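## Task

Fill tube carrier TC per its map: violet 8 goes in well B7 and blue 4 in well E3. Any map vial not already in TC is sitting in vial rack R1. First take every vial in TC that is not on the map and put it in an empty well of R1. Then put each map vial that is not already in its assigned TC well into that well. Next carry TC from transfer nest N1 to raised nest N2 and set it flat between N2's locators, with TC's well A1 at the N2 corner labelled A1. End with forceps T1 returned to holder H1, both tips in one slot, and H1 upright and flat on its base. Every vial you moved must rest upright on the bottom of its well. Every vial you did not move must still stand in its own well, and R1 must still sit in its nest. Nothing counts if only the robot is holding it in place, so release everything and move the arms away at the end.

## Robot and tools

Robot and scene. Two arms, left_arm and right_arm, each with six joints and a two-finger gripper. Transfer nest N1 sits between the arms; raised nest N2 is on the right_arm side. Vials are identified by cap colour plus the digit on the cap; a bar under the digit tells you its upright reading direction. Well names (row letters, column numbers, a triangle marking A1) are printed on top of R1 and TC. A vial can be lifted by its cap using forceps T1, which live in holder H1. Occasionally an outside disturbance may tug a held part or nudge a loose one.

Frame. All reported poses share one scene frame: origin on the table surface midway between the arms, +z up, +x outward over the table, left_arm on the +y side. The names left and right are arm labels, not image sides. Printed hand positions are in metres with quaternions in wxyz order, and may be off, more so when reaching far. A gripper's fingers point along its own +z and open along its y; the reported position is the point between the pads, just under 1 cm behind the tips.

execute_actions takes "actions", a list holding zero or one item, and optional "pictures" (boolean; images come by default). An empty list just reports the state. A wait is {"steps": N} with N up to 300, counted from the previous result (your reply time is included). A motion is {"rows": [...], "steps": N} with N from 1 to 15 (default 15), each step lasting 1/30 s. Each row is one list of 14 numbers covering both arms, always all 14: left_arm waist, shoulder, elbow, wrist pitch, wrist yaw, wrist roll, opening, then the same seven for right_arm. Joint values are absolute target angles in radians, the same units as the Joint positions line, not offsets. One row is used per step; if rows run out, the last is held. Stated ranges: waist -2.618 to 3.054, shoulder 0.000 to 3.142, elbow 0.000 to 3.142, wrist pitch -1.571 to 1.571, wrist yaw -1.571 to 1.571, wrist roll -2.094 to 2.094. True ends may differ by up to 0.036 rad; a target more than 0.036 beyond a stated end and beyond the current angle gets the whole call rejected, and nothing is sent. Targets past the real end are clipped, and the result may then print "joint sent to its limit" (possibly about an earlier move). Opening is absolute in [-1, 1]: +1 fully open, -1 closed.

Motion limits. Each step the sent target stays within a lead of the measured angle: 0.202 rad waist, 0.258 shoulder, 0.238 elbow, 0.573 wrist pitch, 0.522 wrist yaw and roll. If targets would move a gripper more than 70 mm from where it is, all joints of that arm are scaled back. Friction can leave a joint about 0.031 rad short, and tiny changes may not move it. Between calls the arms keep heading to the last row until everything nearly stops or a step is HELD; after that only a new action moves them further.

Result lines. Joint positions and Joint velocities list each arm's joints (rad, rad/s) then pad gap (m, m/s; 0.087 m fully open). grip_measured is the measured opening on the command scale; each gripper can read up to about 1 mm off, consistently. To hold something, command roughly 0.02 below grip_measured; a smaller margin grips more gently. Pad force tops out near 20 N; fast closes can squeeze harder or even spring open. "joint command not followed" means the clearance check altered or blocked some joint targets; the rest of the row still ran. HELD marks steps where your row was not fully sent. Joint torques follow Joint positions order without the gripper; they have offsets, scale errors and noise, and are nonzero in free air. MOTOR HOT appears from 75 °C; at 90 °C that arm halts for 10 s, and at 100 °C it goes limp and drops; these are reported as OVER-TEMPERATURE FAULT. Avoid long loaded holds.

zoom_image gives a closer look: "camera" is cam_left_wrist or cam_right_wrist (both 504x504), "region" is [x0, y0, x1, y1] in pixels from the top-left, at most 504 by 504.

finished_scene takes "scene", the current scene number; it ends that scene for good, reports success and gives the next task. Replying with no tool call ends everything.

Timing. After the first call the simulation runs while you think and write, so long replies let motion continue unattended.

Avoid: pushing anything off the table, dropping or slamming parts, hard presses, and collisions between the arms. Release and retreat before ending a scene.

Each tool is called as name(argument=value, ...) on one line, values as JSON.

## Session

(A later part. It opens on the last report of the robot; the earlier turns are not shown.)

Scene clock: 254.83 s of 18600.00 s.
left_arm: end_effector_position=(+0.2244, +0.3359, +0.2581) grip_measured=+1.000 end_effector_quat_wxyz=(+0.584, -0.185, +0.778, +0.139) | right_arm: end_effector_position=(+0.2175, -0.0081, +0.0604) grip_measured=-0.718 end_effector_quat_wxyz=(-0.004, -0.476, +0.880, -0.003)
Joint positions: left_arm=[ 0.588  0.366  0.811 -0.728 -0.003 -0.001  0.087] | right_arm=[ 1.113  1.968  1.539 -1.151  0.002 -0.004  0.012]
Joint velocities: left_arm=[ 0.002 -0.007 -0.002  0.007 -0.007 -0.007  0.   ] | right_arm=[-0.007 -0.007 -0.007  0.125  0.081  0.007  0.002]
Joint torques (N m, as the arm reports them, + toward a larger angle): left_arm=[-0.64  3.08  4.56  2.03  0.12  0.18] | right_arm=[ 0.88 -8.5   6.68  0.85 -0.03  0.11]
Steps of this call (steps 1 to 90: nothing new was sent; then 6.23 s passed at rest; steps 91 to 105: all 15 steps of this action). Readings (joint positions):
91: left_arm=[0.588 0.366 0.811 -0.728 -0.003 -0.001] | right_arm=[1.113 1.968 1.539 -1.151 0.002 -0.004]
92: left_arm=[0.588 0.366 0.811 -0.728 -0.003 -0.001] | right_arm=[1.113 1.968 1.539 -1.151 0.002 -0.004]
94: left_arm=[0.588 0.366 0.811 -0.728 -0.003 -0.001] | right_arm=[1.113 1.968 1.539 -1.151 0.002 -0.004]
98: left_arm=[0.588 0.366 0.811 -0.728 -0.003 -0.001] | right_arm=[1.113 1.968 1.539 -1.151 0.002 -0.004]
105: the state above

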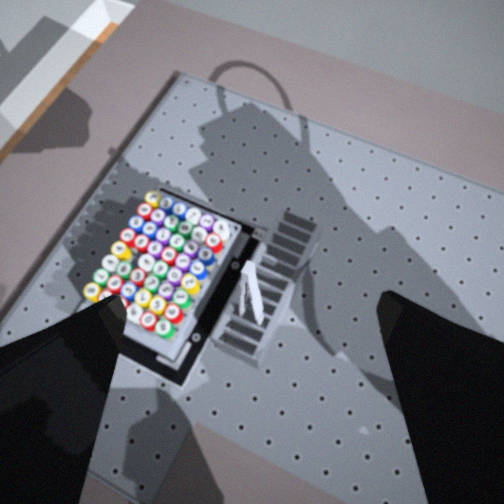

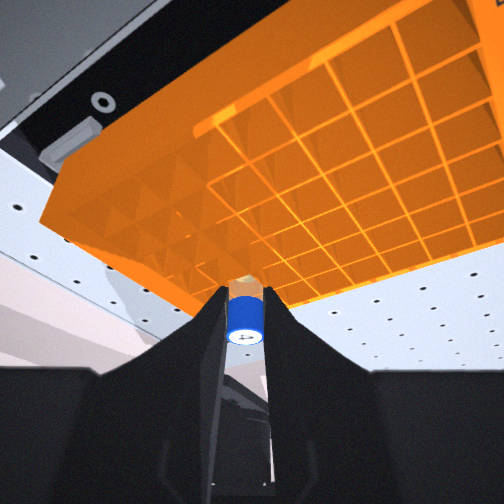

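execute_actions(actions=[{"rows": [[0.58,0.371,0.788,-0.717,0,0,1, 1.123,1.95,1.575,-1.165,0,0,-0.745],[0.58,0.371,0.788,-0.717,0,0,1, 1.123,1.947,1.582,-1.172,0,0,-0.745],[0.58,0.371,0.788,-0.717,0,0,1, 1.123,1.944,1.588,-1.18,0,0,-0.745],[0.58,0.371,0.788,-0.717,0,0,1, 1.123,1.942,1.594,-1.188,0,0,-0.745],[0.58,0.371,0.788,-0.717,0,0,1, 1.123,1.94,1.6,-1.196,0,0,-0.745],[0.58,0.371,0.788,-0.717,0,0,1, 1.123,1.938,1.606,-1.204,0,0,-0.745],[0.58,0.371,0.788,-0.717,0,0,1, 1.123,1.936,1.612,-1.212,0,0,-0.745],[0.58,0.371,0.788,-0.717,0,0,1, 1.123,1.934,1.618,-1.22,0,0,-0.745],[0.58,0.371,0.788,-0.717,0,0,1, 1.123,1.932,1.624,-1.228,0,0,-0.745],[0.58,0.371,0.788,-0.717,0,0,1, 1.123,1.93,1.63,-1.236,0,0,-0.745],[0.58,0.371,0.788,-0.717,0,0,1, 1.123,1.929,1.636,-1.244,0,0,-0.745],[0.58,0.371,0.788,-0.717,0,0,1, 1.123,1.928,1.642,-1.252,0,0,-0.745],[0.58,0.371,0.788,-0.717,0,0,1, 1.123,1.927,1.648,-1.26,0,0,-0.745],[0.58,0.371,0.788,-0.717,0,0,1, 1.123,1.926,1.654,-1.268,0,0,-0.745],[0.58,0.371,0.788,-0.717,0,0,1, 1.123,1.925,1.658,-1.272,0,0,-0.745]], "steps": 15}], pictures=false)

execute_actions(actions=[{"rows": [[0.58,0.371,0.788,-0.717,0,0,1, 1.123,1.925,1.668,-1.285,0,0,-0.745],[0.58,0.371,0.788,-0.717,0,0,1, 1.123,1.925,1.678,-1.295,0,0,-0.745],[0.58,0.371,0.788,-0.717,0,0,1, 1.123,1.925,1.688,-1.305,0,0,-0.745],[0.58,0.371,0.788,-0.717,0,0,1, 1.123,1.925,1.698,-1.315,0,0,-0.745],[0.58,0.371,0.788,-0.717,0,0,1, 1.123,1.925,1.708,-1.325,0,0,-0.745],[0.58,0.371,0.788,-0.717,0,0,1, 1.123,1.925,1.718,-1.335,0,0,-0.745],[0.58,0.371,0.788,-0.717,0,0,1, 1.123,1.925,1.728,-1.345,0,0,-0.745],[0.58,0.371,0.788,-0.717,0,0,1, 1.123,1.925,1.738,-1.355,0,0,-0.745],[0.58,0.371,0.788,-0.717,0,0,1, 1.123,1.925,1.748,-1.365,0,0,-0.745],[0.58,0.371,0.788,-0.717,0,0,1, 1.123,1.925,1.758,-1.37,0,0,-0.745]], "steps": 15}])

Scene clock: 278.47 s of 18600.00 s.
left_arm: end_effector_position=(+0.2244, +0.3359, +0.2581) grip_measured=+1.000 end_effector_quat_wxyz=(+0.584, -0.185, +0.778, +0.139) | right_arm: end_effector_position=(+0.2178, -0.0070, +0.0877) grip_measured=-0.718 end_effector_quat_wxyz=(+0.001, -0.476, +0.880, +0.001)
Joint positions: left_arm=[ 0.588  0.366  0.811 -0.728 -0.003 -0.001  0.087] | right_arm=[ 1.113  1.947  1.621 -1.243 -0.    -0.004  0.012]
Joint velocities: left_arm=[ 0.002 -0.007 -0.012  0.022  0.007 -0.022  0.   ] | right_arm=[ 0.002 -0.061  0.173 -0.227 -0.051  0.066 -0.001]
Joint torques (N m, as the arm reports them, + toward a larger angle): left_arm=[-0.64  3.08  4.56  2.03  0.11  0.18] | right_arm=[  0.86 -10.1    8.     0.55   0.     0.11]
Steps of this call (steps 1 to 15: the robot went on to your last target; steps 16 to 90: nothing new was sent; then 20.13 s passed at rest; steps 91 to 105: all 15 steps of this action). Readings (joint positions):
91: left_arm=[0.588 0.366 0.811 -0.728 -0.003 -0.001] | right_arm=[1.113 1.968 1.539 -1.151 0.002 -0.004]
92: left_arm=[0.588 0.366 0.811 -0.728 -0.003 -0.001] | right_arm=[1.113 1.968 1.542 -1.153 0.002 -0.004]
94: left_arm=[0.588 0.366 0.811 -0.728 -0.003 -0.001] | right_arm=[1.113 1.968 1.553 -1.163 0.000 -0.004]
98: left_arm=[0.588 0.366 0.811 -0.728 -0.003 -0.001] | right_arm=[1.113 1.962 1.577 -1.191 -0.000 -0.004]
105: the state above

Scene clock: 278.97 s of 18600.00 s.
left_arm: end_effector_position=(+0.2244, +0.3359, +0.2581) grip_measured=+1.000 end_effector_quat_wxyz=(+0.584, -0.185, +0.778, +0.139) | right_arm: end_effector_position=(+0.2201, -0.0036, +0.1173) grip_measured=-0.718 end_effector_quat_wxyz=(+0.009, -0.476, +0.880, +0.005)
Joint positions: left_arm=[ 0.588  0.366  0.811 -0.728 -0.003 -0.001  0.087] | right_arm=[ 1.113  1.941  1.733 -1.342 -0.    -0.004  0.012]
Joint velocities: left_arm=[ 0.007  0.012 -0.002 -0.066  0.066  0.037  0.   ] | right_arm=[-0.002 -0.002  0.002 -0.168 -0.022  0.007  0.   ]
Joint torques (N m, as the arm reports them, + toward a larger angle): left_arm=[-0.65  3.08  4.56  2.03  0.12  0.18] | right_arm=[ 0.87 -9.68  7.95  0.47 -0.01  0.11]
Steps of this call (steps 1 to 15: all 15 steps of this action). Readings (joint positions):
1: left_arm=[0.588 0.366 0.811 -0.728 -0.003 -0.001] | right_arm=[1.113 1.947 1.628 -1.250 -0.000 -0.004]
2: left_arm=[0.588 0.366 0.811 -0.728 -0.003 -0.001] | right_arm=[1.113 1.946 1.636 -1.257 -0.000 -0.004]
4: left_arm=[0.588 0.366 0.811 -0.728 -0.003 -0.001] | right_arm=[1.113 1.946 1.655 -1.271 -0.000 -0.004]
8: left_arm=[0.588 0.366 0.811 -0.728 -0.003 -0.001] | right_arm=[1.113 1.946 1.696 -1.303 -0.000 -0.004]
15: the state above

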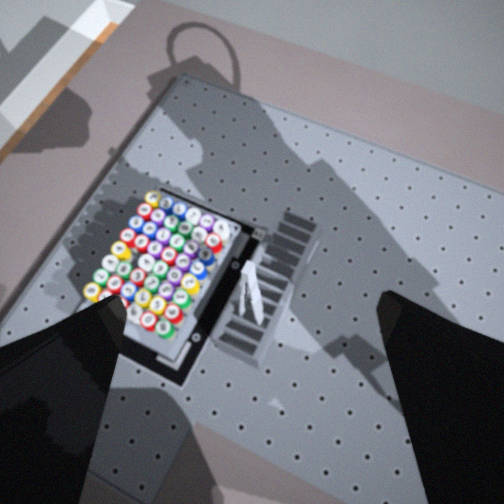

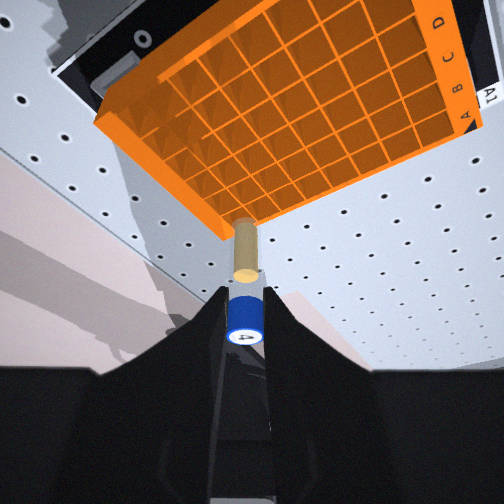

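execute_actions(actions=[{"rows": [[0.58,0.371,0.788,-0.717,0,0,1, 1.1,1.96,1.785,-1.376,0,0,-0.745],[0.58,0.371,0.788,-0.717,0,0,1, 1.096,1.98,1.81,-1.382,0,0,-0.745],[0.58,0.371,0.788,-0.717,0,0,1, 1.092,2.0,1.836,-1.388,0,0,-0.745],[0.58,0.371,0.788,-0.717,0,0,1, 1.088,2.02,1.862,-1.394,0,0,-0.745],[0.58,0.371,0.788,-0.717,0,0,1, 1.084,2.04,1.888,-1.4,0,0,-0.745],[0.58,0.371,0.788,-0.717,0,0,1, 1.08,2.06,1.914,-1.406,0,0,-0.745],[0.58,0.371,0.788,-0.717,0,0,1, 1.076,2.08,1.94,-1.412,0,0,-0.745],[0.58,0.371,0.788,-0.717,0,0,1, 1.072,2.1,1.966,-1.418,0,0,-0.745],[0.58,0.371,0.788,-0.717,0,0,1, 1.068,2.12,1.992,-1.424,0,0,-0.745],[0.58,0.371,0.788,-0.717,0,0,1, 1.064,2.14,2.018,-1.43,0,0,-0.745],[0.58,0.371,0.788,-0.717,0,0,1, 1.06,2.16,2.044,-1.436,0,0,-0.745],[0.58,0.371,0.788,-0.717,0,0,1, 1.056,2.18,2.07,-1.442,0,0,-0.745],[0.58,0.371,0.788,-0.717,0,0,1, 1.052,2.2,2.095,-1.448,0,0,-0.745],[0.58,0.371,0.788,-0.717,0,0,1, 1.048,2.215,2.11,-1.452,0,0,-0.745],[0.58,0.371,0.788,-0.717,0,0,1, 1.048,2.222,2.118,-1.452,0,0,-0.745]], "steps": 15}], pictures=false)

execute_actions(actions=[{"steps": 15}])

Scene clock: 301.93 s of 18600.00 s.
left_arm: end_effector_position=(+0.2244, +0.3359, +0.2581) grip_measured=+1.000 end_effector_quat_wxyz=(+0.584, -0.185, +0.778, +0.139) | right_arm: end_effector_position=(+0.2687, +0.0350, +0.1038) grip_measured=-0.718 end_effector_quat_wxyz=(+0.011, -0.454, +0.891, +0.006)
Joint positions: left_arm=[ 0.588  0.366  0.811 -0.728 -0.003 -0.001  0.087] | right_arm=[ 1.063  2.201  2.07  -1.416 -0.    -0.004  0.012]
Joint velocities: left_arm=[-0.012  0.012 -0.012 -0.066 -0.066 -0.007  0.   ] | right_arm=[-0.115  0.418  0.422 -0.066 -0.007 -0.066 -0.001]
Joint torques (N m, as the arm reports them, + toward a larger angle): left_arm=[-0.64  3.08  4.56  2.03  0.12  0.17] | right_arm=[ -0.64 -10.72   7.69   0.28   0.     0.11]
Steps of this call (steps 1 to 30: the robot went on to your last target; steps 31 to 90: nothing new was sent; then 19.47 s passed at rest; steps 91 to 105: all 15 steps of this action). Readings (joint positions):
91: left_arm=[0.588 0.366 0.811 -0.728 -0.003 -0.001] | right_arm=[1.113 1.944 1.739 -1.360 -0.000 -0.004]
92: left_arm=[0.588 0.366 0.811 -0.728 -0.003 -0.001] | right_arm=[1.113 1.952 1.753 -1.367 -0.000 -0.004]
94: left_arm=[0.588 0.366 0.811 -0.728 -0.003 -0.001] | right_arm=[1.110 1.980 1.798 -1.375 -0.000 -0.004]
98: left_arm=[0.588 0.366 0.811 -0.728 -0.003 -0.001] | right_arm=[1.094 2.059 1.903 -1.386 -0.000 -0.004]
105: the state above

Scene clock: 302.43 s of 18600.00 s.
left_arm: end_effector_position=(+0.2244, +0.3359, +0.2581) grip_measured=+1.000 end_effector_quat_wxyz=(+0.584, -0.185, +0.778, +0.139) | right_arm: end_effector_position=(+0.2703, +0.0328, +0.0998) grip_measured=-0.718 end_effector_quat_wxyz=(-0.000, -0.451, +0.893, -0.000)
Joint positions: left_arm=[ 0.588  0.366  0.811 -0.728 -0.003 -0.001  0.087] | right_arm=[ 1.057  2.226  2.091 -1.437 -0.    -0.004  0.012]
Joint velocities: left_arm=[ 0.027  0.012 -0.007 -0.037 -0.051  0.007  0.   ] | right_arm=[-0.007  0.007 -0.007 -0.037 -0.066 -0.051 -0.001]
Joint torques (N m, as the arm reports them, + toward a larger angle): left_arm=[-0.64  3.07  4.55  2.03  0.12  0.17] | right_arm=[ -0.61 -10.74   8.01   0.42   0.     0.11]
Steps of this call (steps 1 to 15: the robot went on to your last target). Readings (joint positions):
1: left_arm=[0.588 0.366 0.811 -0.728 -0.003 -0.001] | right_arm=[1.060 2.212 2.080 -1.416 -0.000 -0.004]
2: left_arm=[0.588 0.366 0.811 -0.728 -0.003 -0.001] | right_arm=[1.058 2.220 2.085 -1.418 -0.000 -0.004]
4: left_arm=[0.588 0.366 0.811 -0.728 -0.003 -0.001] | right_arm=[1.057 2.226 2.087 -1.424 -0.000 -0.004]
8: left_arm=[0.588 0.366 0.811 -0.728 -0.003 -0.001] | right_arm=[1.057 2.226 2.090 -1.433 -0.000 -0.004]
15: the state above

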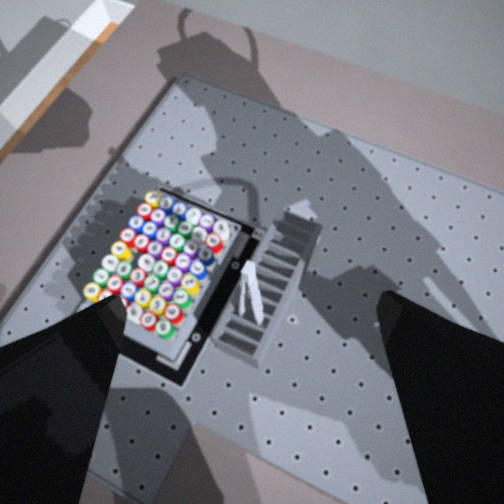

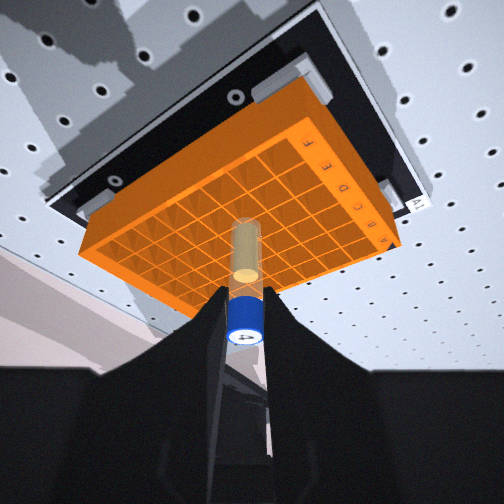

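zoom_image(camera="cam_right_wrist", region=[170, 110, 350, 290])

Region (170, 110, 350, 290) of cam_right_wrist's 504x504 image, scaled by 2.800, with more detail than that image has.

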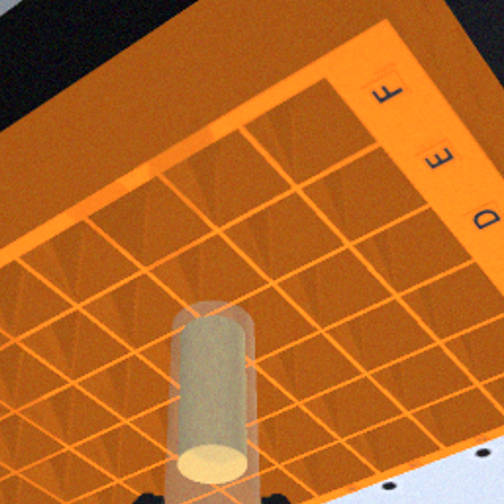

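execute_actions(actions=[{"rows": [[0.58,0.371,0.788,-0.717,0,0,1, 1.06,2.215,2.075,-1.41,0,0,-0.745],[0.58,0.371,0.788,-0.717,0,0,1, 1.06,2.215,2.068,-1.4,0,0,-0.745],[0.58,0.371,0.788,-0.717,0,0,1, 1.06,2.215,2.061,-1.39,0,0,-0.745],[0.58,0.371,0.788,-0.717,0,0,1, 1.06,2.215,2.054,-1.382,0,0,-0.745],[0.58,0.371,0.788,-0.717,0,0,1, 1.06,2.215,2.047,-1.375,0,0,-0.745],[0.58,0.371,0.788,-0.717,0,0,1, 1.06,2.215,2.04,-1.37,0,0,-0.745],[0.58,0.371,0.788,-0.717,0,0,1, 1.06,2.215,2.034,-1.37,0,0,-0.745]], "steps": 15}], pictures=false)

execute_actions(actions=[{"steps": 10}])

zoom_image(camera="cam_right_wrist", region=[170, 130, 350, 310])

Scene clock: 321.10 s of 18600.00 s.
left_arm: end_effector_position=(+0.2244, +0.3359, +0.2581) grip_measured=+1.000 end_effector_quat_wxyz=(+0.584, -0.185, +0.778, +0.139) | right_arm: end_effector_position=(+0.2703, +0.0328, +0.0900) grip_measured=-0.718 end_effector_quat_wxyz=(-0.002, -0.451, +0.893, -0.001)
Joint positions: left_arm=[ 0.588  0.366  0.811 -0.728 -0.003 -0.001  0.087] | right_arm=[ 1.057  2.226  2.052 -1.401 -0.    -0.004  0.012]
Joint velocities: left_arm=[ 0.002 -0.007 -0.002 -0.051 -0.022 -0.022  0.   ] | right_arm=[-0.002 -0.007 -0.002 -0.051 -0.022 -0.081  0.   ]
Joint torques (N m, as the arm reports them, + toward a larger angle): left_arm=[-0.64  3.07  4.56  2.04  0.12  0.18] | right_arm=[  0.34 -11.36   4.47   0.95  -0.01   0.11]
Steps of this call (steps 1 to 15: the robot went on to your last target; steps 16 to 90: nothing new was sent; then 15.17 s passed at rest; steps 91 to 105: all 15 steps of this action). Readings (joint positions):
91: left_arm=[0.588 0.366 0.811 -0.728 -0.003 -0.001] | right_arm=[1.057 2.226 2.091 -1.437 -0.000 -0.004]
92: left_arm=[0.588 0.366 0.811 -0.728 -0.003 -0.001] | right_arm=[1.057 2.226 2.091 -1.435 -0.000 -0.004]
94: left_arm=[0.588 0.366 0.811 -0.728 -0.003 -0.001] | right_arm=[1.057 2.226 2.085 -1.425 -0.000 -0.004]
98: left_arm=[0.588 0.366 0.811 -0.728 -0.003 -0.001] | right_arm=[1.057 2.226 2.056 -1.405 -0.000 -0.004]
105: the state above

Scene clock: 321.43 s of 18600.00 s.
left_arm: end_effector_position=(+0.2244, +0.3359, +0.2581) grip_measured=+1.000 end_effector_quat_wxyz=(+0.584, -0.185, +0.778, +0.139) | right_arm: end_effector_position=(+0.2703, +0.0328, +0.0900) grip_measured=-0.718 end_effector_quat_wxyz=(-0.002, -0.451, +0.893, -0.001)
Joint positions: left_arm=[ 0.588  0.366  0.811 -0.728 -0.003 -0.001  0.087] | right_arm=[ 1.057  2.226  2.052 -1.401 -0.    -0.004  0.012]
Joint velocities: left_arm=[ 0.007  0.012 -0.007  0.022 -0.007  0.022  0.   ] | right_arm=[ 0.002 -0.012  0.012 -0.037  0.007  0.051  0.001]
Joint torques (N m, as the arm reports them, + toward a larger angle): left_arm=[-0.65  3.08  4.56  2.03  0.12  0.18] | right_arm=[  0.35 -11.4    4.46   0.96   0.     0.11]
Steps of this call (steps 1 to 10: the robot went on to your last target). Readings (joint positions):
1: left_arm=[0.588 0.366 0.811 -0.728 -0.003 -0.001] | right_arm=[1.057 2.226 2.052 -1.401 -0.000 -0.004]
2: left_arm=[0.588 0.366 0.811 -0.728 -0.003 -0.001] | right_arm=[1.057 2.226 2.052 -1.401 -0.000 -0.004]
4: left_arm=[0.588 0.366 0.811 -0.728 -0.003 -0.001] | right_arm=[1.057 2.226 2.052 -1.401 -0.000 -0.004]
8: left_arm=[0.588 0.366 0.811 -0.728 -0.003 -0.001] | right_arm=[1.057 2.226 2.052 -1.401 -0.000 -0.004]
10: the state above

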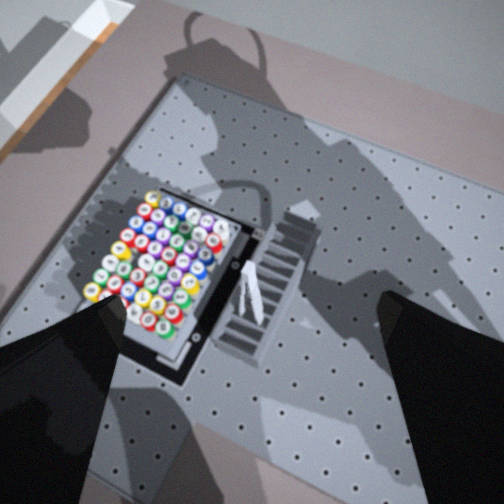

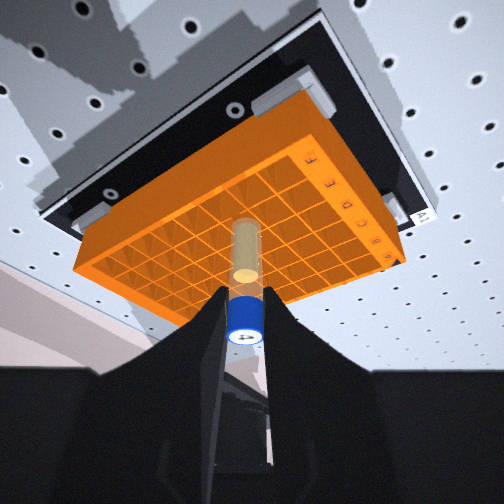

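Region (170, 130, 350, 310) of cam_right_wrist's 504x504 image, scaled by 2.800, with more detail than that image has.

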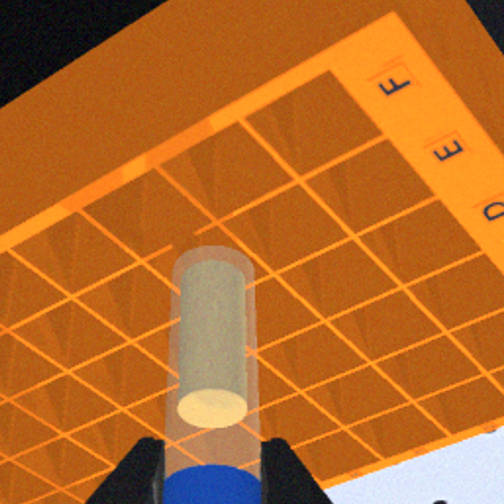

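execute_actions(actions=[{"rows": [[0.58,0.371,0.788,-0.717,0,0,1, 1.07,2.215,2.034,-1.37,0,0,-0.745],[0.58,0.371,0.788,-0.717,0,0,1, 1.07,2.215,2.034,-1.37,0,0,-0.745],[0.58,0.371,0.788,-0.717,0,0,1, 1.07,2.215,2.034,-1.37,0,0,-0.745],[0.58,0.371,0.788,-0.717,0,0,1, 1.07,2.215,2.034,-1.365,0,0,-0.745],[0.58,0.371,0.788,-0.717,0,0,1, 1.07,2.215,2.028,-1.36,0,0,-0.745],[0.58,0.371,0.788,-0.717,0,0,1, 1.07,2.215,2.022,-1.355,0,0,-0.745],[0.58,0.371,0.788,-0.717,0,0,1, 1.07,2.215,2.016,-1.35,0,0,-0.745],[0.58,0.371,0.788,-0.717,0,0,1, 1.07,2.215,2.01,-1.345,0,0,-0.745]], "steps": 15}])

zoom_image(camera="cam_right_wrist", region=[170, 130, 350, 310])

Scene clock: 336.07 s of 18600.00 s.
left_arm: end_effector_position=(+0.2244, +0.3359, +0.2581) grip_measured=+1.000 end_effector_quat_wxyz=(+0.584, -0.185, +0.778, +0.139) | right_arm: end_effector_position=(+0.2702, +0.0327, +0.0895) grip_measured=-0.718 end_effector_quat_wxyz=(+0.000, -0.451, +0.893, +0.000)
Joint positions: left_arm=[ 0.588  0.366  0.811 -0.728 -0.003 -0.001  0.087] | right_arm=[ 1.057  2.219  2.038 -1.389 -0.    -0.004  0.012]
Joint velocities: left_arm=[-0.022  0.012 -0.012  0.051 -0.022  0.051  0.   ] | right_arm=[-0.017 -0.007 -0.007 -0.007 -0.022 -0.037  0.   ]
Joint torques (N m, as the arm reports them, + toward a larger angle): left_arm=[-0.65  3.07  4.56  2.04  0.12  0.17] | right_arm=[  1.1  -10.71   3.57   1.13   0.     0.11]
Steps of this call (steps 1 to 15: the robot went on to your last target; steps 16 to 90: nothing new was sent; then 11.13 s passed at rest; steps 91 to 105: all 15 steps of this action). Readings (joint positions):
91: left_arm=[0.588 0.366 0.811 -0.728 -0.003 -0.001] | right_arm=[1.057 2.226 2.052 -1.401 -0.000 -0.004]
92: left_arm=[0.588 0.366 0.811 -0.728 -0.003 -0.001] | right_arm=[1.057 2.226 2.052 -1.401 -0.000 -0.004]
94: left_arm=[0.588 0.366 0.811 -0.728 -0.003 -0.001] | right_arm=[1.057 2.226 2.052 -1.401 -0.000 -0.004]
98: left_arm=[0.588 0.366 0.811 -0.728 -0.003 -0.001] | right_arm=[1.057 2.224 2.045 -1.396 -0.000 -0.004]
105: the state above

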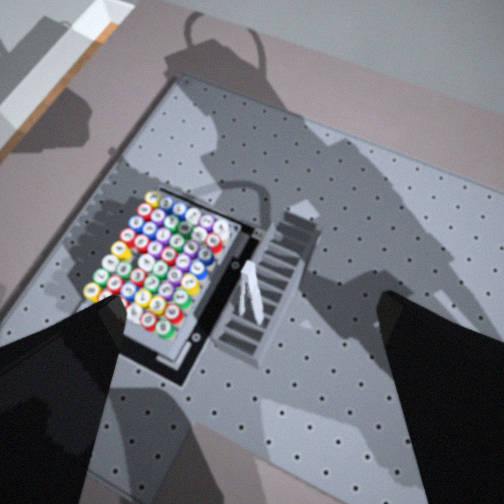

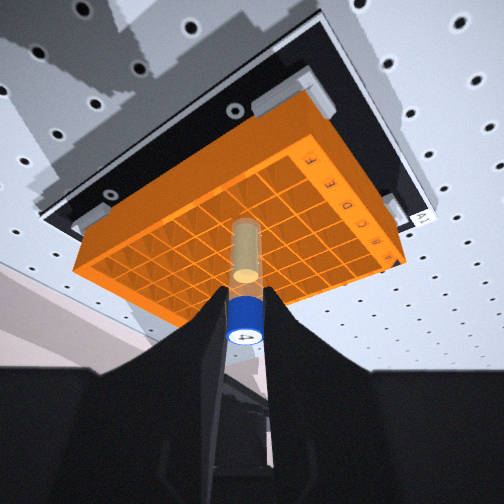

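Region (170, 130, 350, 310) of cam_right_wrist's 504x504 image, scaled by 2.800, with more detail than that image has.

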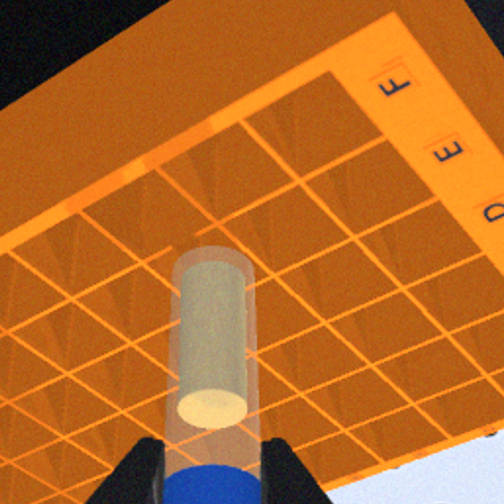

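execute_actions(actions=[{"rows": [[0.58,0.371,0.788,-0.717,0,0,1, 1.06,2.215,2.06,-1.4,0,0,-0.745],[0.58,0.371,0.788,-0.717,0,0,1, 1.06,2.215,2.075,-1.41,0,0,-0.745],[0.58,0.371,0.788,-0.717,0,0,1, 1.06,2.215,2.078,-1.42,0,0,-0.745],[0.58,0.371,0.788,-0.717,0,0,1, 1.06,2.215,2.078,-1.42,0,0,-0.745],[0.58,0.371,0.788,-0.717,0,0,1, 1.06,2.215,2.078,-1.42,0,0,-0.745],[0.58,0.371,0.788,-0.717,0,0,1, 1.06,2.215,2.078,-1.42,0,0,-0.745],[0.58,0.371,0.788,-0.717,0,0,1, 1.071,2.215,2.078,-1.42,0,0,-0.745]], "steps": 15}], pictures=false)

execute_actions(actions=[{"steps": 10}])

zoom_image(camera="cam_right_wrist", region=[170, 130, 350, 310])

Scene clock: 348.63 s of 18600.00 s.
left_arm: end_effector_position=(+0.2244, +0.3359, +0.2581) grip_measured=+1.000 end_effector_quat_wxyz=(+0.584, -0.185, +0.778, +0.139) | right_arm: end_effector_position=(+0.2699, +0.0322, +0.0930) grip_measured=-0.718 end_effector_quat_wxyz=(-0.000, -0.451, +0.893, +0.000)
Joint positions: left_arm=[ 0.588  0.366  0.811 -0.728 -0.003 -0.001  0.087] | right_arm=[ 1.057  2.219  2.052 -1.404 -0.    -0.004  0.012]
Joint velocities: left_arm=[-0.002 -0.012 -0.007 -0.007 -0.037 -0.022  0.   ] | right_arm=[-0.007 -0.002 -0.022 -0.081  0.007  0.037  0.   ]
Joint torques (N m, as the arm reports them, + toward a larger angle): left_arm=[-0.64  3.08  4.57  2.03  0.12  0.18] | right_arm=[  1.18 -10.73   7.98   0.39   0.     0.11]
Steps of this call (steps 1 to 15: the robot went on to your last target; steps 16 to 90: nothing new was sent; then 9.07 s passed at rest; steps 91 to 105: all 15 steps of this action). Readings (joint positions):
91: left_arm=[0.588 0.366 0.811 -0.728 -0.003 -0.001] | right_arm=[1.057 2.219 2.038 -1.390 -0.000 -0.004]
92: left_arm=[0.588 0.366 0.811 -0.728 -0.003 -0.001] | right_arm=[1.057 2.219 2.042 -1.394 -0.000 -0.004]
94: left_arm=[0.588 0.366 0.811 -0.728 -0.003 -0.001] | right_arm=[1.057 2.219 2.048 -1.397 -0.000 -0.004]
98: left_arm=[0.588 0.366 0.811 -0.728 -0.003 -0.001] | right_arm=[1.057 2.219 2.052 -1.401 -0.000 -0.004]
105: the state above

Scene clock: 348.97 s of 18600.00 s.
left_arm: end_effector_position=(+0.2244, +0.3359, +0.2581) grip_measured=+1.000 end_effector_quat_wxyz=(+0.584, -0.185, +0.778, +0.139) | right_arm: end_effector_position=(+0.2697, +0.0320, +0.0931) grip_measured=-0.718 end_effector_quat_wxyz=(-0.001, -0.451, +0.893, -0.000)
Joint positions: left_arm=[ 0.588  0.366  0.811 -0.728 -0.003 -0.001  0.087] | right_arm=[ 1.057  2.219  2.052 -1.405 -0.    -0.004  0.012]
Joint velocities: left_arm=[-0.002  0.017 -0.012 -0.022 -0.022 -0.051  0.   ] | right_arm=[-0.002  0.012  0.007 -0.007  0.037 -0.037  0.   ]
Joint torques (N m, as the arm reports them, + toward a larger angle): left_arm=[-0.64  3.08  4.56  2.03  0.12  0.18] | right_arm=[  1.18 -10.73   7.98   0.4    0.     0.11]
Steps of this call (steps 1 to 10: the robot went on to your last target). Readings (joint positions):
1: left_arm=[0.588 0.366 0.811 -0.728 -0.003 -0.001] | right_arm=[1.057 2.219 2.052 -1.405 -0.000 -0.004]
2: left_arm=[0.588 0.366 0.811 -0.728 -0.003 -0.001] | right_arm=[1.057 2.219 2.052 -1.405 -0.000 -0.004]
4: left_arm=[0.588 0.366 0.811 -0.728 -0.003 -0.001] | right_arm=[1.057 2.219 2.052 -1.405 -0.000 -0.004]
8: left_arm=[0.588 0.366 0.811 -0.728 -0.003 -0.001] | right_arm=[1.057 2.219 2.052 -1.405 -0.000 -0.004]
10: the state above

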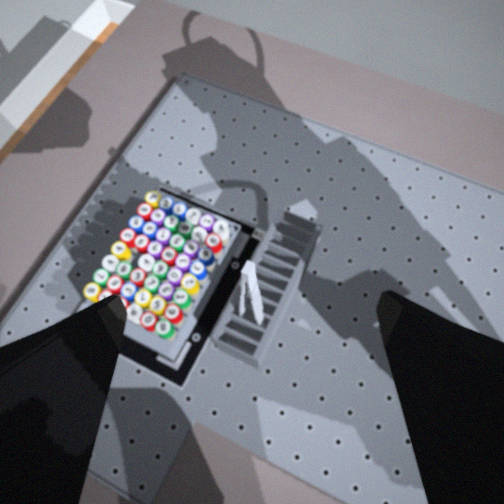

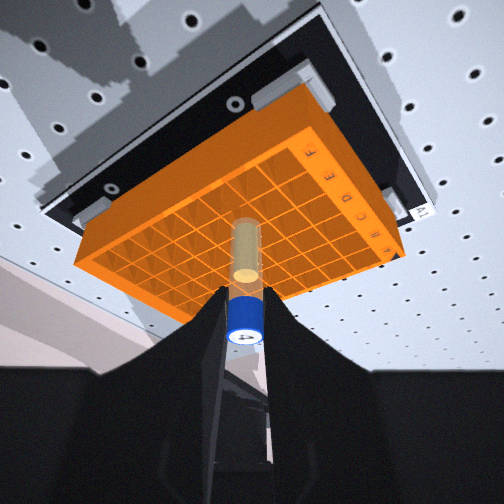

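Region (170, 130, 350, 310) of cam_right_wrist's 504x504 image, scaled by 2.800, with more detail than that image has.

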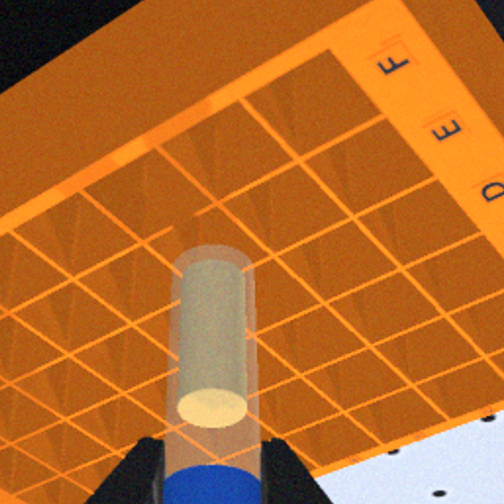

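execute_actions(actions=[{"rows": [[0.58,0.371,0.788,-0.717,0,0,1, 1.08,2.215,2.078,-1.42,0,0,-0.745],[0.58,0.371,0.788,-0.717,0,0,1, 1.07,2.215,2.078,-1.42,0,0,-0.745]], "steps": 10}], pictures=false)

Scene clock: 354.03 s of 18600.00 s.
left_arm: end_effector_position=(+0.2244, +0.3359, +0.2581) grip_measured=+1.000 end_effector_quat_wxyz=(+0.584, -0.185, +0.778, +0.139) | right_arm: end_effector_position=(+0.2690, +0.0326, +0.0931) grip_measured=-0.718 end_effector_quat_wxyz=(-0.001, -0.452, +0.892, -0.000)
Joint positions: left_arm=[ 0.588  0.366  0.811 -0.728 -0.003 -0.001  0.087] | right_arm=[ 1.059  2.219  2.052 -1.405 -0.    -0.004  0.012]
Joint velocities: left_arm=[ 0.007 -0.007  0.007 -0.037  0.007  0.022  0.   ] | right_arm=[-0.012 -0.017 -0.002 -0.007 -0.022 -0.066  0.001]
Joint torques (N m, as the arm reports them, + toward a larger angle): left_arm=[-0.64  3.08  4.56  2.03  0.12  0.17] | right_arm=[  0.92 -10.72   7.97   0.4    0.     0.11]
Steps of this call (steps 1 to 15: the robot went on to your last target; steps 16 to 90: nothing new was sent; then 1.73 s passed at rest; steps 91 to 100: all 10 steps of this action). Readings (joint positions):
91: left_arm=[0.588 0.366 0.811 -0.728 -0.003 -0.001] | right_arm=[1.058 2.219 2.052 -1.405 -0.000 -0.004]
92: left_arm=[0.588 0.366 0.811 -0.728 -0.003 -0.001] | right_arm=[1.058 2.219 2.052 -1.405 -0.000 -0.004]
94: left_arm=[0.588 0.366 0.811 -0.728 -0.003 -0.001] | right_arm=[1.059 2.219 2.052 -1.405 -0.000 -0.004]
98: left_arm=[0.588 0.366 0.811 -0.728 -0.003 -0.001] | right_arm=[1.059 2.219 2.052 -1.405 -0.000 -0.004]
100: the state above

Now descend ~10 mm.

execute_actions(actions=[{"rows": [[0.58,0.371,0.788,-0.717,0,0,1, 1.07,2.215,2.036,-1.378,0,0,-0.745],[0.58,0.371,0.788,-0.717,0,0,1, 1.07,2.215,2.032,-1.374,0,0,-0.745],[0.58,0.371,0.788,-0.717,0,0,1, 1.07,2.215,2.028,-1.370,0,0,-0.745],[0.58,0.371,0.788,-0.717,0,0,1, 1.07,2.215,2.024,-1.366,0,0,-0.745],[0.58,0.371,0.788,-0.717,0,0,1, 1.07,2.215,2.020,-1.362,0,0,-0.745],[0.58,0.371,0.788,-0.717,0,0,1, 1.07,2.215,2.016,-1.358,0,0,-0.745],[0.58,0.371,0.788,-0.717,0,0,1, 1.07,2.215,2.012,-1.354,0,0,-0.745],[0.58,0.371,0.788,-0.717,0,0,1, 1.07,2.215,2.008,-1.35,0,0,-0.745],[0.58,0.371,0.788,-0.717,0,0,1, 1.07,2.215,2.004,-1.346,0,0,-0.745],[0.58,0.371,0.788,-0.717,0,0,1, 1.07,2.215,2.0,-1.343,0,0,-0.745],[0.58,0.371,0.788,-0.717,0,0,1, 1.07,2.215,1.997,-1.343,0,0,-0.745]], "steps": 15}])

zoom_image(camera="cam_right_wrist", region=[170, 130, 350, 310])

Scene clock: 366.17 s of 18600.00 s.
left_arm: end_effector_position=(+0.2244, +0.3359, +0.2581) grip_measured=+1.000 end_effector_quat_wxyz=(+0.584, -0.185, +0.778, +0.139) | right_arm: end_effector_position=(+0.2696, +0.0334, +0.0837) grip_measured=-0.718 end_effector_quat_wxyz=(+0.000, -0.452, +0.892, +0.000)
Joint positions: left_arm=[ 0.588  0.366  0.811 -0.728 -0.003 -0.001  0.087] | right_arm=[ 1.059  2.219  2.015 -1.366 -0.    -0.004  0.012]
Joint velocities: left_arm=[ 0.007  0.012  0.002 -0.051 -0.007 -0.022  0.   ] | right_arm=[-0.012  0.017 -0.002  0.022 -0.037  0.037  0.001]
Joint torques (N m, as the arm reports them, + toward a larger angle): left_arm=[-0.64  3.08  4.57  2.04  0.12  0.17] | right_arm=[  0.93 -10.75   4.45   0.87   0.     0.11]
Steps of this call (steps 1 to 15: the robot went on to your last target; steps 16 to 90: nothing new was sent; then 8.63 s passed at rest; steps 91 to 105: all 15 steps of this action). Readings (joint positions):
91: left_arm=[0.588 0.366 0.811 -0.728 -0.003 -0.001] | right_arm=[1.059 2.219 2.052 -1.405 -0.000 -0.004]
92: left_arm=[0.588 0.366 0.811 -0.728 -0.003 -0.001] | right_arm=[1.059 2.219 2.052 -1.404 -0.000 -0.004]
94: left_arm=[0.588 0.366 0.811 -0.728 -0.003 -0.001] | right_arm=[1.059 2.219 2.050 -1.399 -0.000 -0.004]
98: left_arm=[0.588 0.366 0.811 -0.728 -0.003 -0.001] | right_arm=[1.059 2.219 2.032 -1.384 -0.000 -0.004]
105: the state above

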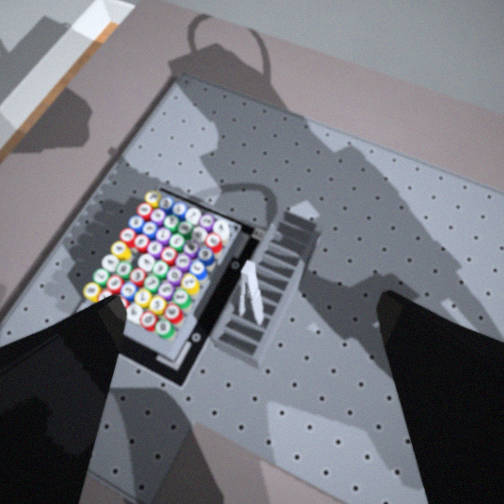

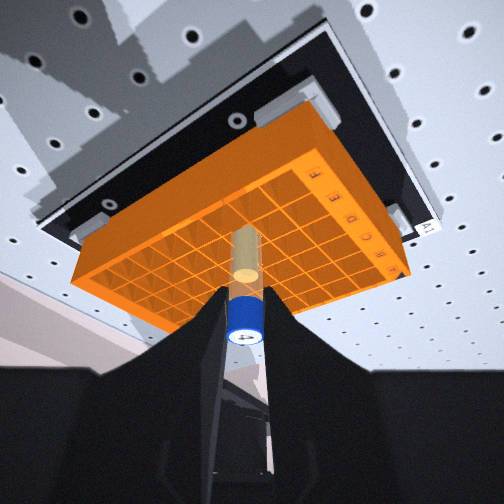

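Region (170, 130, 350, 310) of cam_right_wrist's 504x504 image, scaled by 2.800, with more detail than that image has.

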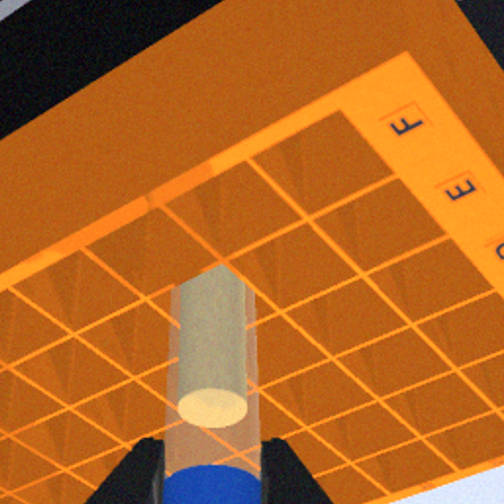

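execute_actions(actions=[{"rows": [[0.58,0.371,0.788,-0.717,0,0,1, 1.07,2.215,1.99,-1.338,0,0,-0.745],[0.58,0.371,0.788,-0.717,0,0,1, 1.07,2.215,1.983,-1.331,0,0,-0.745],[0.58,0.371,0.788,-0.717,0,0,1, 1.07,2.215,1.976,-1.324,0,0,-0.745],[0.58,0.371,0.788,-0.717,0,0,1, 1.07,2.215,1.969,-1.317,0,0,-0.745],[0.58,0.371,0.788,-0.717,0,0,1, 1.07,2.215,1.962,-1.31,0,0,-0.745],[0.58,0.371,0.788,-0.717,0,0,1, 1.07,2.215,1.955,-1.303,0,0,-0.745],[0.58,0.371,0.788,-0.717,0,0,1, 1.07,2.215,1.948,-1.296,0,0,-0.745],[0.58,0.371,0.788,-0.717,0,0,1, 1.07,2.215,1.941,-1.289,0,0,-0.745],[0.58,0.371,0.788,-0.717,0,0,1, 1.07,2.215,1.934,-1.282,0,0,-0.745],[0.58,0.371,0.788,-0.717,0,0,1, 1.07,2.215,1.927,-1.275,0,0,-0.745],[0.58,0.371,0.788,-0.717,0,0,1, 1.07,2.215,1.921,-1.268,0,0,-0.745],[0.58,0.371,0.788,-0.717,0,0,1, 1.07,2.215,1.916,-1.262,0,0,-0.745],[0.58,0.371,0.788,-0.717,0,0,1, 1.07,2.215,1.912,-1.26,0,0,-0.745]], "steps": 15}], pictures=false)

execute_actions(actions=[{"steps": 10}])

Scene clock: 378.47 s of 18600.00 s.
left_arm: end_effector_position=(+0.2244, +0.3359, +0.2581) grip_measured=+1.000 end_effector_quat_wxyz=(+0.584, -0.185, +0.778, +0.139) | right_arm: end_effector_position=(+0.2694, +0.0331, +0.0629) grip_measured=-0.718 end_effector_quat_wxyz=(-0.000, -0.452, +0.892, +0.000)
Joint positions: left_arm=[ 0.588  0.366  0.811 -0.728 -0.003 -0.001  0.087] | right_arm=[ 1.059  2.219  1.932 -1.285 -0.    -0.004  0.012]
Joint velocities: left_arm=[-0.022  0.007  0.002  0.081 -0.007  0.007  0.   ] | right_arm=[-0.007 -0.012 -0.085  0.037  0.037 -0.081 -0.   ]
Joint torques (N m, as the arm reports them, + toward a larger angle): left_arm=[-0.64  3.08  4.57  2.03  0.12  0.17] | right_arm=[  0.9  -10.79   4.58   0.74  -0.01   0.11]
Steps of this call (steps 1 to 15: the robot went on to your last target; steps 16 to 90: nothing new was sent; then 8.80 s passed at rest; steps 91 to 105: all 15 steps of this action). Readings (joint positions):
91: left_arm=[0.588 0.366 0.811 -0.728 -0.003 -0.001] | right_arm=[1.059 2.219 2.014 -1.365 -0.000 -0.004]
92: left_arm=[0.588 0.366 0.811 -0.728 -0.003 -0.001] | right_arm=[1.059 2.219 2.012 -1.362 -0.000 -0.004]
94: left_arm=[0.588 0.366 0.811 -0.728 -0.003 -0.001] | right_arm=[1.059 2.219 2.000 -1.353 -0.000 -0.004]
98: left_arm=[0.588 0.366 0.811 -0.728 -0.003 -0.001] | right_arm=[1.059 2.219 1.971 -1.327 -0.000 -0.004]
105: the state above

Scene clock: 378.80 s of 18600.00 s.
left_arm: end_effector_position=(+0.2244, +0.3359, +0.2581) grip_measured=+1.000 end_effector_quat_wxyz=(+0.584, -0.185, +0.778, +0.139) | right_arm: end_effector_position=(+0.2695, +0.0333, +0.0622) grip_measured=-0.718 end_effector_quat_wxyz=(+0.000, -0.452, +0.892, +0.000)
Joint positions: left_arm=[ 0.588  0.366  0.811 -0.728 -0.003 -0.001  0.087] | right_arm=[ 1.059  2.219  1.93  -1.281 -0.    -0.004  0.012]
Joint velocities: left_arm=[-0.002  0.017  0.007 -0.051  0.081 -0.007  0.   ] | right_arm=[ 0.002  0.007 -0.007  0.022  0.022  0.081 -0.001]
Joint torques (N m, as the arm reports them, + toward a larger angle): left_arm=[-0.65  3.08  4.57  2.03  0.12  0.18] | right_arm=[  0.92 -10.75   4.46   0.85   0.     0.11]
Steps of this call (steps 1 to 10: the robot went on to your last target). Readings (joint positions):
1: left_arm=[0.588 0.366 0.811 -0.728 -0.003 -0.001] | right_arm=[1.059 2.219 1.931 -1.283 -0.000 -0.004]
2: left_arm=[0.588 0.366 0.811 -0.728 -0.003 -0.001] | right_arm=[1.059 2.219 1.931 -1.282 -0.000 -0.004]
4: left_arm=[0.588 0.366 0.811 -0.728 -0.003 -0.001] | right_arm=[1.059 2.219 1.930 -1.282 -0.000 -0.004]
8: left_arm=[0.588 0.366 0.811 -0.728 -0.003 -0.001] | right_arm=[1.059 2.219 1.930 -1.281 -0.000 -0.004]
10: the state above

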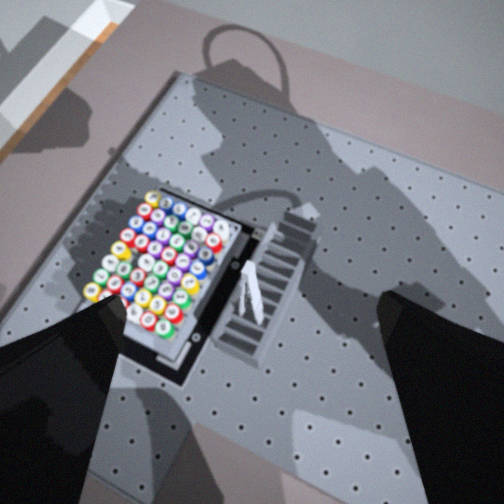

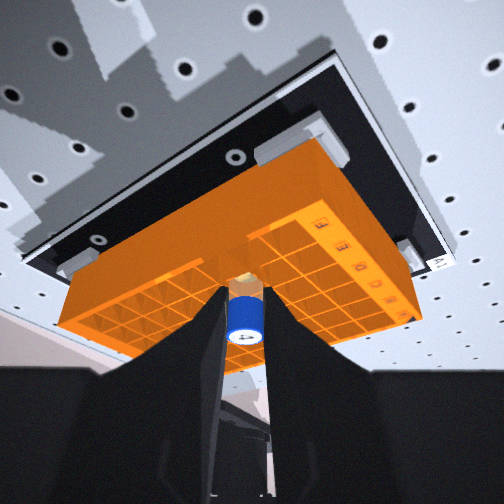

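execute_actions(actions=[{"rows": [[0.58,0.371,0.788,-0.717,0,0,1, 1.07,2.215,1.9,-1.255,0,0,-0.745],[0.58,0.371,0.788,-0.717,0,0,1, 1.07,2.215,1.907,-1.255,0,0,-0.745],[0.58,0.371,0.788,-0.717,0,0,1, 1.07,2.215,1.907,-1.255,0,0,-0.745],[0.58,0.371,0.788,-0.717,0,0,1, 1.07,2.215,1.907,-1.255,0,0,-0.745],[0.58,0.371,0.788,-0.717,0,0,1, 1.07,2.215,1.907,-1.255,0,0,-0.7],[0.58,0.371,0.788,-0.717,0,0,1, 1.07,2.215,1.907,-1.255,0,0,-0.6],[0.58,0.371,0.788,-0.717,0,0,1, 1.07,2.215,1.907,-1.255,0,0,-0.45],[0.58,0.371,0.788,-0.717,0,0,1, 1.07,2.215,1.907,-1.255,0,0,-0.3],[0.58,0.371,0.788,-0.717,0,0,1, 1.07,2.215,1.907,-1.255,0,0,-0.3],[0.58,0.371,0.788,-0.717,0,0,1, 1.07,2.215,1.96,-1.3,0,0,-0.3],[0.58,0.371,0.788,-0.717,0,0,1, 1.07,2.215,1.99,-1.33,0,0,-0.3],[0.58,0.371,0.788,-0.717,0,0,1, 1.07,2.215,2.02,-1.36,0,0,-0.3],[0.58,0.371,0.788,-0.717,0,0,1, 1.07,2.215,2.05,-1.39,0,0,-0.3],[0.58,0.371,0.788,-0.717,0,0,1, 1.07,2.215,2.08,-1.42,0,0,-0.3],[0.58,0.371,0.788,-0.717,0,0,1, 1.07,2.215,2.11,-1.44,0,0,-0.3]], "steps": 15}], pictures=false)

execute_actions(actions=[{"steps": 10}])

Scene clock: 393.33 s of 18600.00 s.
left_arm: end_effector_position=(+0.2244, +0.3359, +0.2581) grip_measured=+1.000 end_effector_quat_wxyz=(+0.584, -0.185, +0.778, +0.139) | right_arm: end_effector_position=(+0.2733, +0.0385, +0.0825) grip_measured=-0.300 end_effector_quat_wxyz=(+0.008, -0.452, +0.892, +0.004)
Joint positions: left_arm=[ 0.588  0.366  0.811 -0.728 -0.003 -0.001  0.087] | right_arm=[ 1.059  2.229  2.029 -1.354 -0.001 -0.004  0.031]
Joint velocities: left_arm=[ 0.022  0.002  0.007 -0.007  0.007 -0.007  0.   ] | right_arm=[-0.007  0.002  0.838 -0.505 -0.022 -0.081 -0.   ]
Joint torques (N m, as the arm reports them, + toward a larger angle): left_arm=[-0.65  3.08  4.57  2.04  0.11  0.18] | right_arm=[  0.9  -11.54   8.15   0.52  -0.01   0.11]
Steps of this call (steps 1 to 15: the robot went on to your last target; steps 16 to 90: nothing new was sent; then 11.03 s passed at rest; steps 91 to 105: all 15 steps of this action). Readings (joint positions):
91: left_arm=[0.588 0.366 0.811 -0.728 -0.003 -0.001] | right_arm=[1.059 2.219 1.927 -1.279 -0.000 -0.004]
92: left_arm=[0.588 0.366 0.811 -0.728 -0.003 -0.001] | right_arm=[1.059 2.219 1.926 -1.279 -0.001 -0.004]
94: left_arm=[0.588 0.366 0.811 -0.728 -0.003 -0.001] | right_arm=[1.059 2.219 1.926 -1.277 -0.001 -0.004]
98: left_arm=[0.588 0.366 0.811 -0.728 -0.003 -0.001] | right_arm=[1.059 2.219 1.926 -1.277 -0.001 -0.004]
105: the state above

Scene clock: 393.67 s of 18600.00 s.
left_arm: end_effector_position=(+0.2244, +0.3359, +0.2581) grip_measured=+1.000 end_effector_quat_wxyz=(+0.584, -0.185, +0.778, +0.139) | right_arm: end_effector_position=(+0.2726, +0.0376, +0.1021) grip_measured=-0.300 end_effector_quat_wxyz=(+0.012, -0.452, +0.892, +0.007)
Joint positions: left_arm=[ 0.588  0.366  0.811 -0.728 -0.003 -0.001  0.087] | right_arm=[ 1.059  2.218  2.091 -1.416 -0.001 -0.004  0.031]
Joint velocities: left_arm=[-0.002 -0.002 -0.012 -0.022  0.066 -0.037  0.   ] | right_arm=[ 0.007  0.002 -0.012 -0.066 -0.022  0.037 -0.002]
Joint torques (N m, as the arm reports them, + toward a larger angle): left_arm=[-0.64  3.07  4.56  2.03  0.12  0.18] | right_arm=[  0.93 -10.65   7.36   0.47   0.     0.11]
Steps of this call (steps 1 to 10: the robot went on to your last target). Readings (joint positions):
1: left_arm=[0.588 0.366 0.811 -0.728 -0.003 -0.001] | right_arm=[1.059 2.228 2.055 -1.367 -0.001 -0.004]
2: left_arm=[0.588 0.366 0.811 -0.728 -0.003 -0.001] | right_arm=[1.059 2.224 2.074 -1.375 -0.001 -0.004]
4: left_arm=[0.588 0.366 0.811 -0.728 -0.003 -0.001] | right_arm=[1.059 2.219 2.090 -1.388 -0.001 -0.004]
8: left_arm=[0.588 0.366 0.811 -0.728 -0.003 -0.001] | right_arm=[1.059 2.218 2.091 -1.411 -0.001 -0.004]
10: the state above

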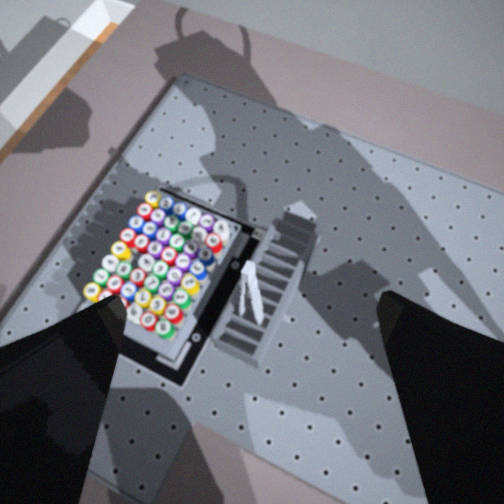

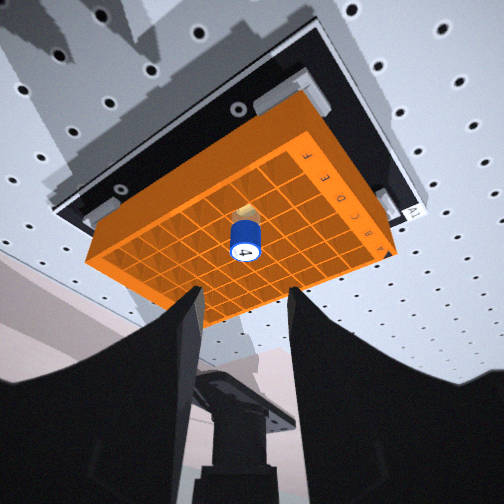

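execute_actions(actions=[{"rows": [[0.59,0.44,0.86,-0.77,0.01,0.04,1, 1.07,2.1,2.05,-1.4,0,0,0],[0.6,0.51,0.91,-0.82,0.02,0.08,1, 1.07,1.96,1.96,-1.35,0,0,0.3],[0.61,0.58,0.96,-0.87,0.03,0.12,1, 1.07,1.82,1.87,-1.3,0,0,0.6],[0.62,0.65,1.01,-0.92,0.04,0.16,1, 1.08,1.68,1.78,-1.25,0,0,1],[0.63,0.72,1.06,-0.97,0.05,0.2,1, 1.08,1.54,1.69,-1.2,0,0,1],[0.64,0.79,1.11,-1.02,0.06,0.24,1, 1.09,1.4,1.6,-1.15,0,0,1],[0.65,0.86,1.16,-1.07,0.07,0.28,1, 1.09,1.26,1.51,-1.1,0,0,1],[0.66,0.93,1.21,-1.12,0.08,0.32,1, 1.1,1.12,1.42,-1.05,0,0,1],[0.67,1.0,1.26,-1.17,0.09,0.36,1, 1.1,0.98,1.33,-1.0,0,0,1],[0.68,1.07,1.31,-1.22,0.1,0.4,1, 1.11,0.84,1.24,-0.94,0,0,1],[0.69,1.14,1.36,-1.27,0.11,0.44,1, 1.11,0.7,1.14,-0.88,0,0,1],[0.7,1.21,1.41,-1.32,0.12,0.48,1, 1.12,0.56,1.04,-0.81,0,0,1],[0.7,1.29,1.46,-1.37,0.13,0.52,1, 1.12,0.4,0.93,-0.74,0,0,1],[0.7,1.37,1.5,-1.4,0.14,0.56,1, 1.12,0.25,0.82,-0.67,0,0,1],[0.7,1.446,1.525,-1.415,0.15,0.58,1, 1.12,0.1,0.7,-0.6,0,0,1]], "steps": 15}], pictures=false)

execute_actions(actions=[{"steps": 45}])

Scene clock: 445.83 s of 18600.00 s.
left_arm: end_effector_position=(+0.2728, +0.3901, +0.2257) grip_measured=+1.000 end_effector_quat_wxyz=(+0.233, -0.054, +0.968, +0.073) | right_arm: end_effector_position=(+0.1757, -0.0731, +0.1927) grip_measured=+1.000 end_effector_quat_wxyz=(+0.328, -0.440, +0.818, +0.175)
Joint positions: left_arm=[ 0.69   1.301  1.455 -1.24   0.099  0.432  0.087] | right_arm=[ 1.108  0.946  1.005 -0.868 -0.001 -0.004  0.087]
Joint velocities: left_arm=[ 0.056  2.054  1.165 -1.004  0.242  0.989  0.   ] | right_arm=[ 0.012 -2.894 -2.361  1.722  0.007 -0.066  0.   ]
Joint torques (N m, as the arm reports them, + toward a larger angle): left_arm=[ 0.61 -1.35  6.12  0.97  0.25  0.22] | right_arm=[ 0.99 -0.01  5.88  2.13  0.    0.1 ]
Steps of this call (steps 1 to 30: the robot went on to your last target; steps 31 to 90: nothing new was sent; then 48.67 s passed at rest; steps 91 to 105: all 15 steps of this action). Readings (joint positions):
91: left_arm=[0.588 0.373 0.816 -0.735 -0.003 0.005] | right_arm=[1.059 2.206 2.080 -1.419 -0.001 -0.004]
92: left_arm=[0.589 0.400 0.836 -0.755 -0.001 0.018] | right_arm=[1.059 2.167 2.038 -1.396 -0.001 -0.004]
94: left_arm=[0.598 0.509 0.913 -0.811 0.009 0.058] | right_arm=[1.060 2.029 1.899 -1.351 -0.001 -0.004]
98: left_arm=[0.636 0.799 1.115 -0.941 0.038 0.178] | right_arm=[1.074 1.654 1.582 -1.216 -0.001 -0.004]
105: the state above

Scene clock: 447.33 s of 18600.00 s.
left_arm: end_effector_position=(+0.2596, +0.3798, +0.1910) grip_measured=+1.000 end_effector_quat_wxyz=(+0.120, +0.010, +0.993, -0.004) | right_arm: end_effector_position=(+0.1323, -0.1381, +0.2842) grip_measured=+1.000 end_effector_quat_wxyz=(+0.622, -0.336, +0.625, +0.332)
Joint positions: left_arm=[ 0.691  1.46   1.493 -1.405  0.138  0.575  0.087] | right_arm=[ 1.108  0.086  0.707 -0.627 -0.001 -0.004  0.087]
Joint velocities: left_arm=[-0.002 -0.012 -0.012 -0.007 -0.007  0.007  0.   ] | right_arm=[-0.007  0.022  0.022 -0.051 -0.066  0.022  0.   ]
Joint torques (N m, as the arm reports them, + toward a larger angle): left_arm=[ 0.72 -4.88  8.4   0.69  0.3   0.21] | right_arm=[1.02 4.47 4.67 2.82 0.   0.11]
Steps of this call (steps 1 to 30: the robot went on to your last target; steps 31 to 45: nothing new was sent). Readings (joint positions):
1: left_arm=[0.691 1.364 1.483 -1.262 0.107 0.460] | right_arm=[1.108 0.845 0.924 -0.814 -0.001 -0.004]
2: left_arm=[0.691 1.412 1.493 -1.277 0.113 0.483] | right_arm=[1.108 0.744 0.846 -0.773 -0.001 -0.004]
4: left_arm=[0.691 1.467 1.493 -1.317 0.120 0.516] | right_arm=[1.108 0.551 0.739 -0.743 -0.001 -0.004]
8: left_arm=[0.691 1.467 1.493 -1.371 0.130 0.551] | right_arm=[1.108 0.190 0.704 -0.687 -0.001 -0.004]
45: the state above
All arms were judged still, so your last target was given up. Only a new action makes them travel on or press farther. Fingers that are still opening or closing keep moving.

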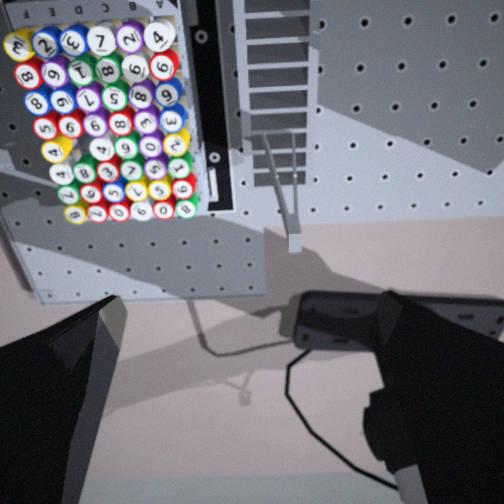

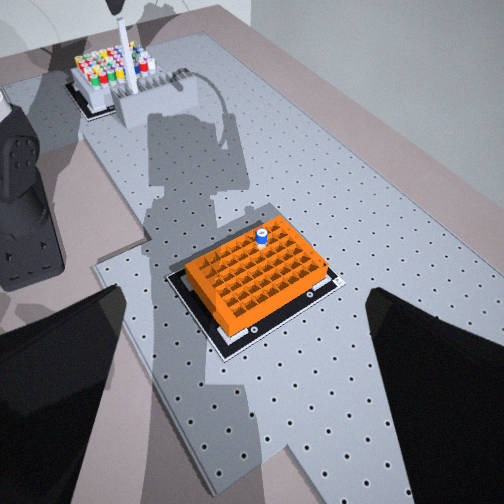

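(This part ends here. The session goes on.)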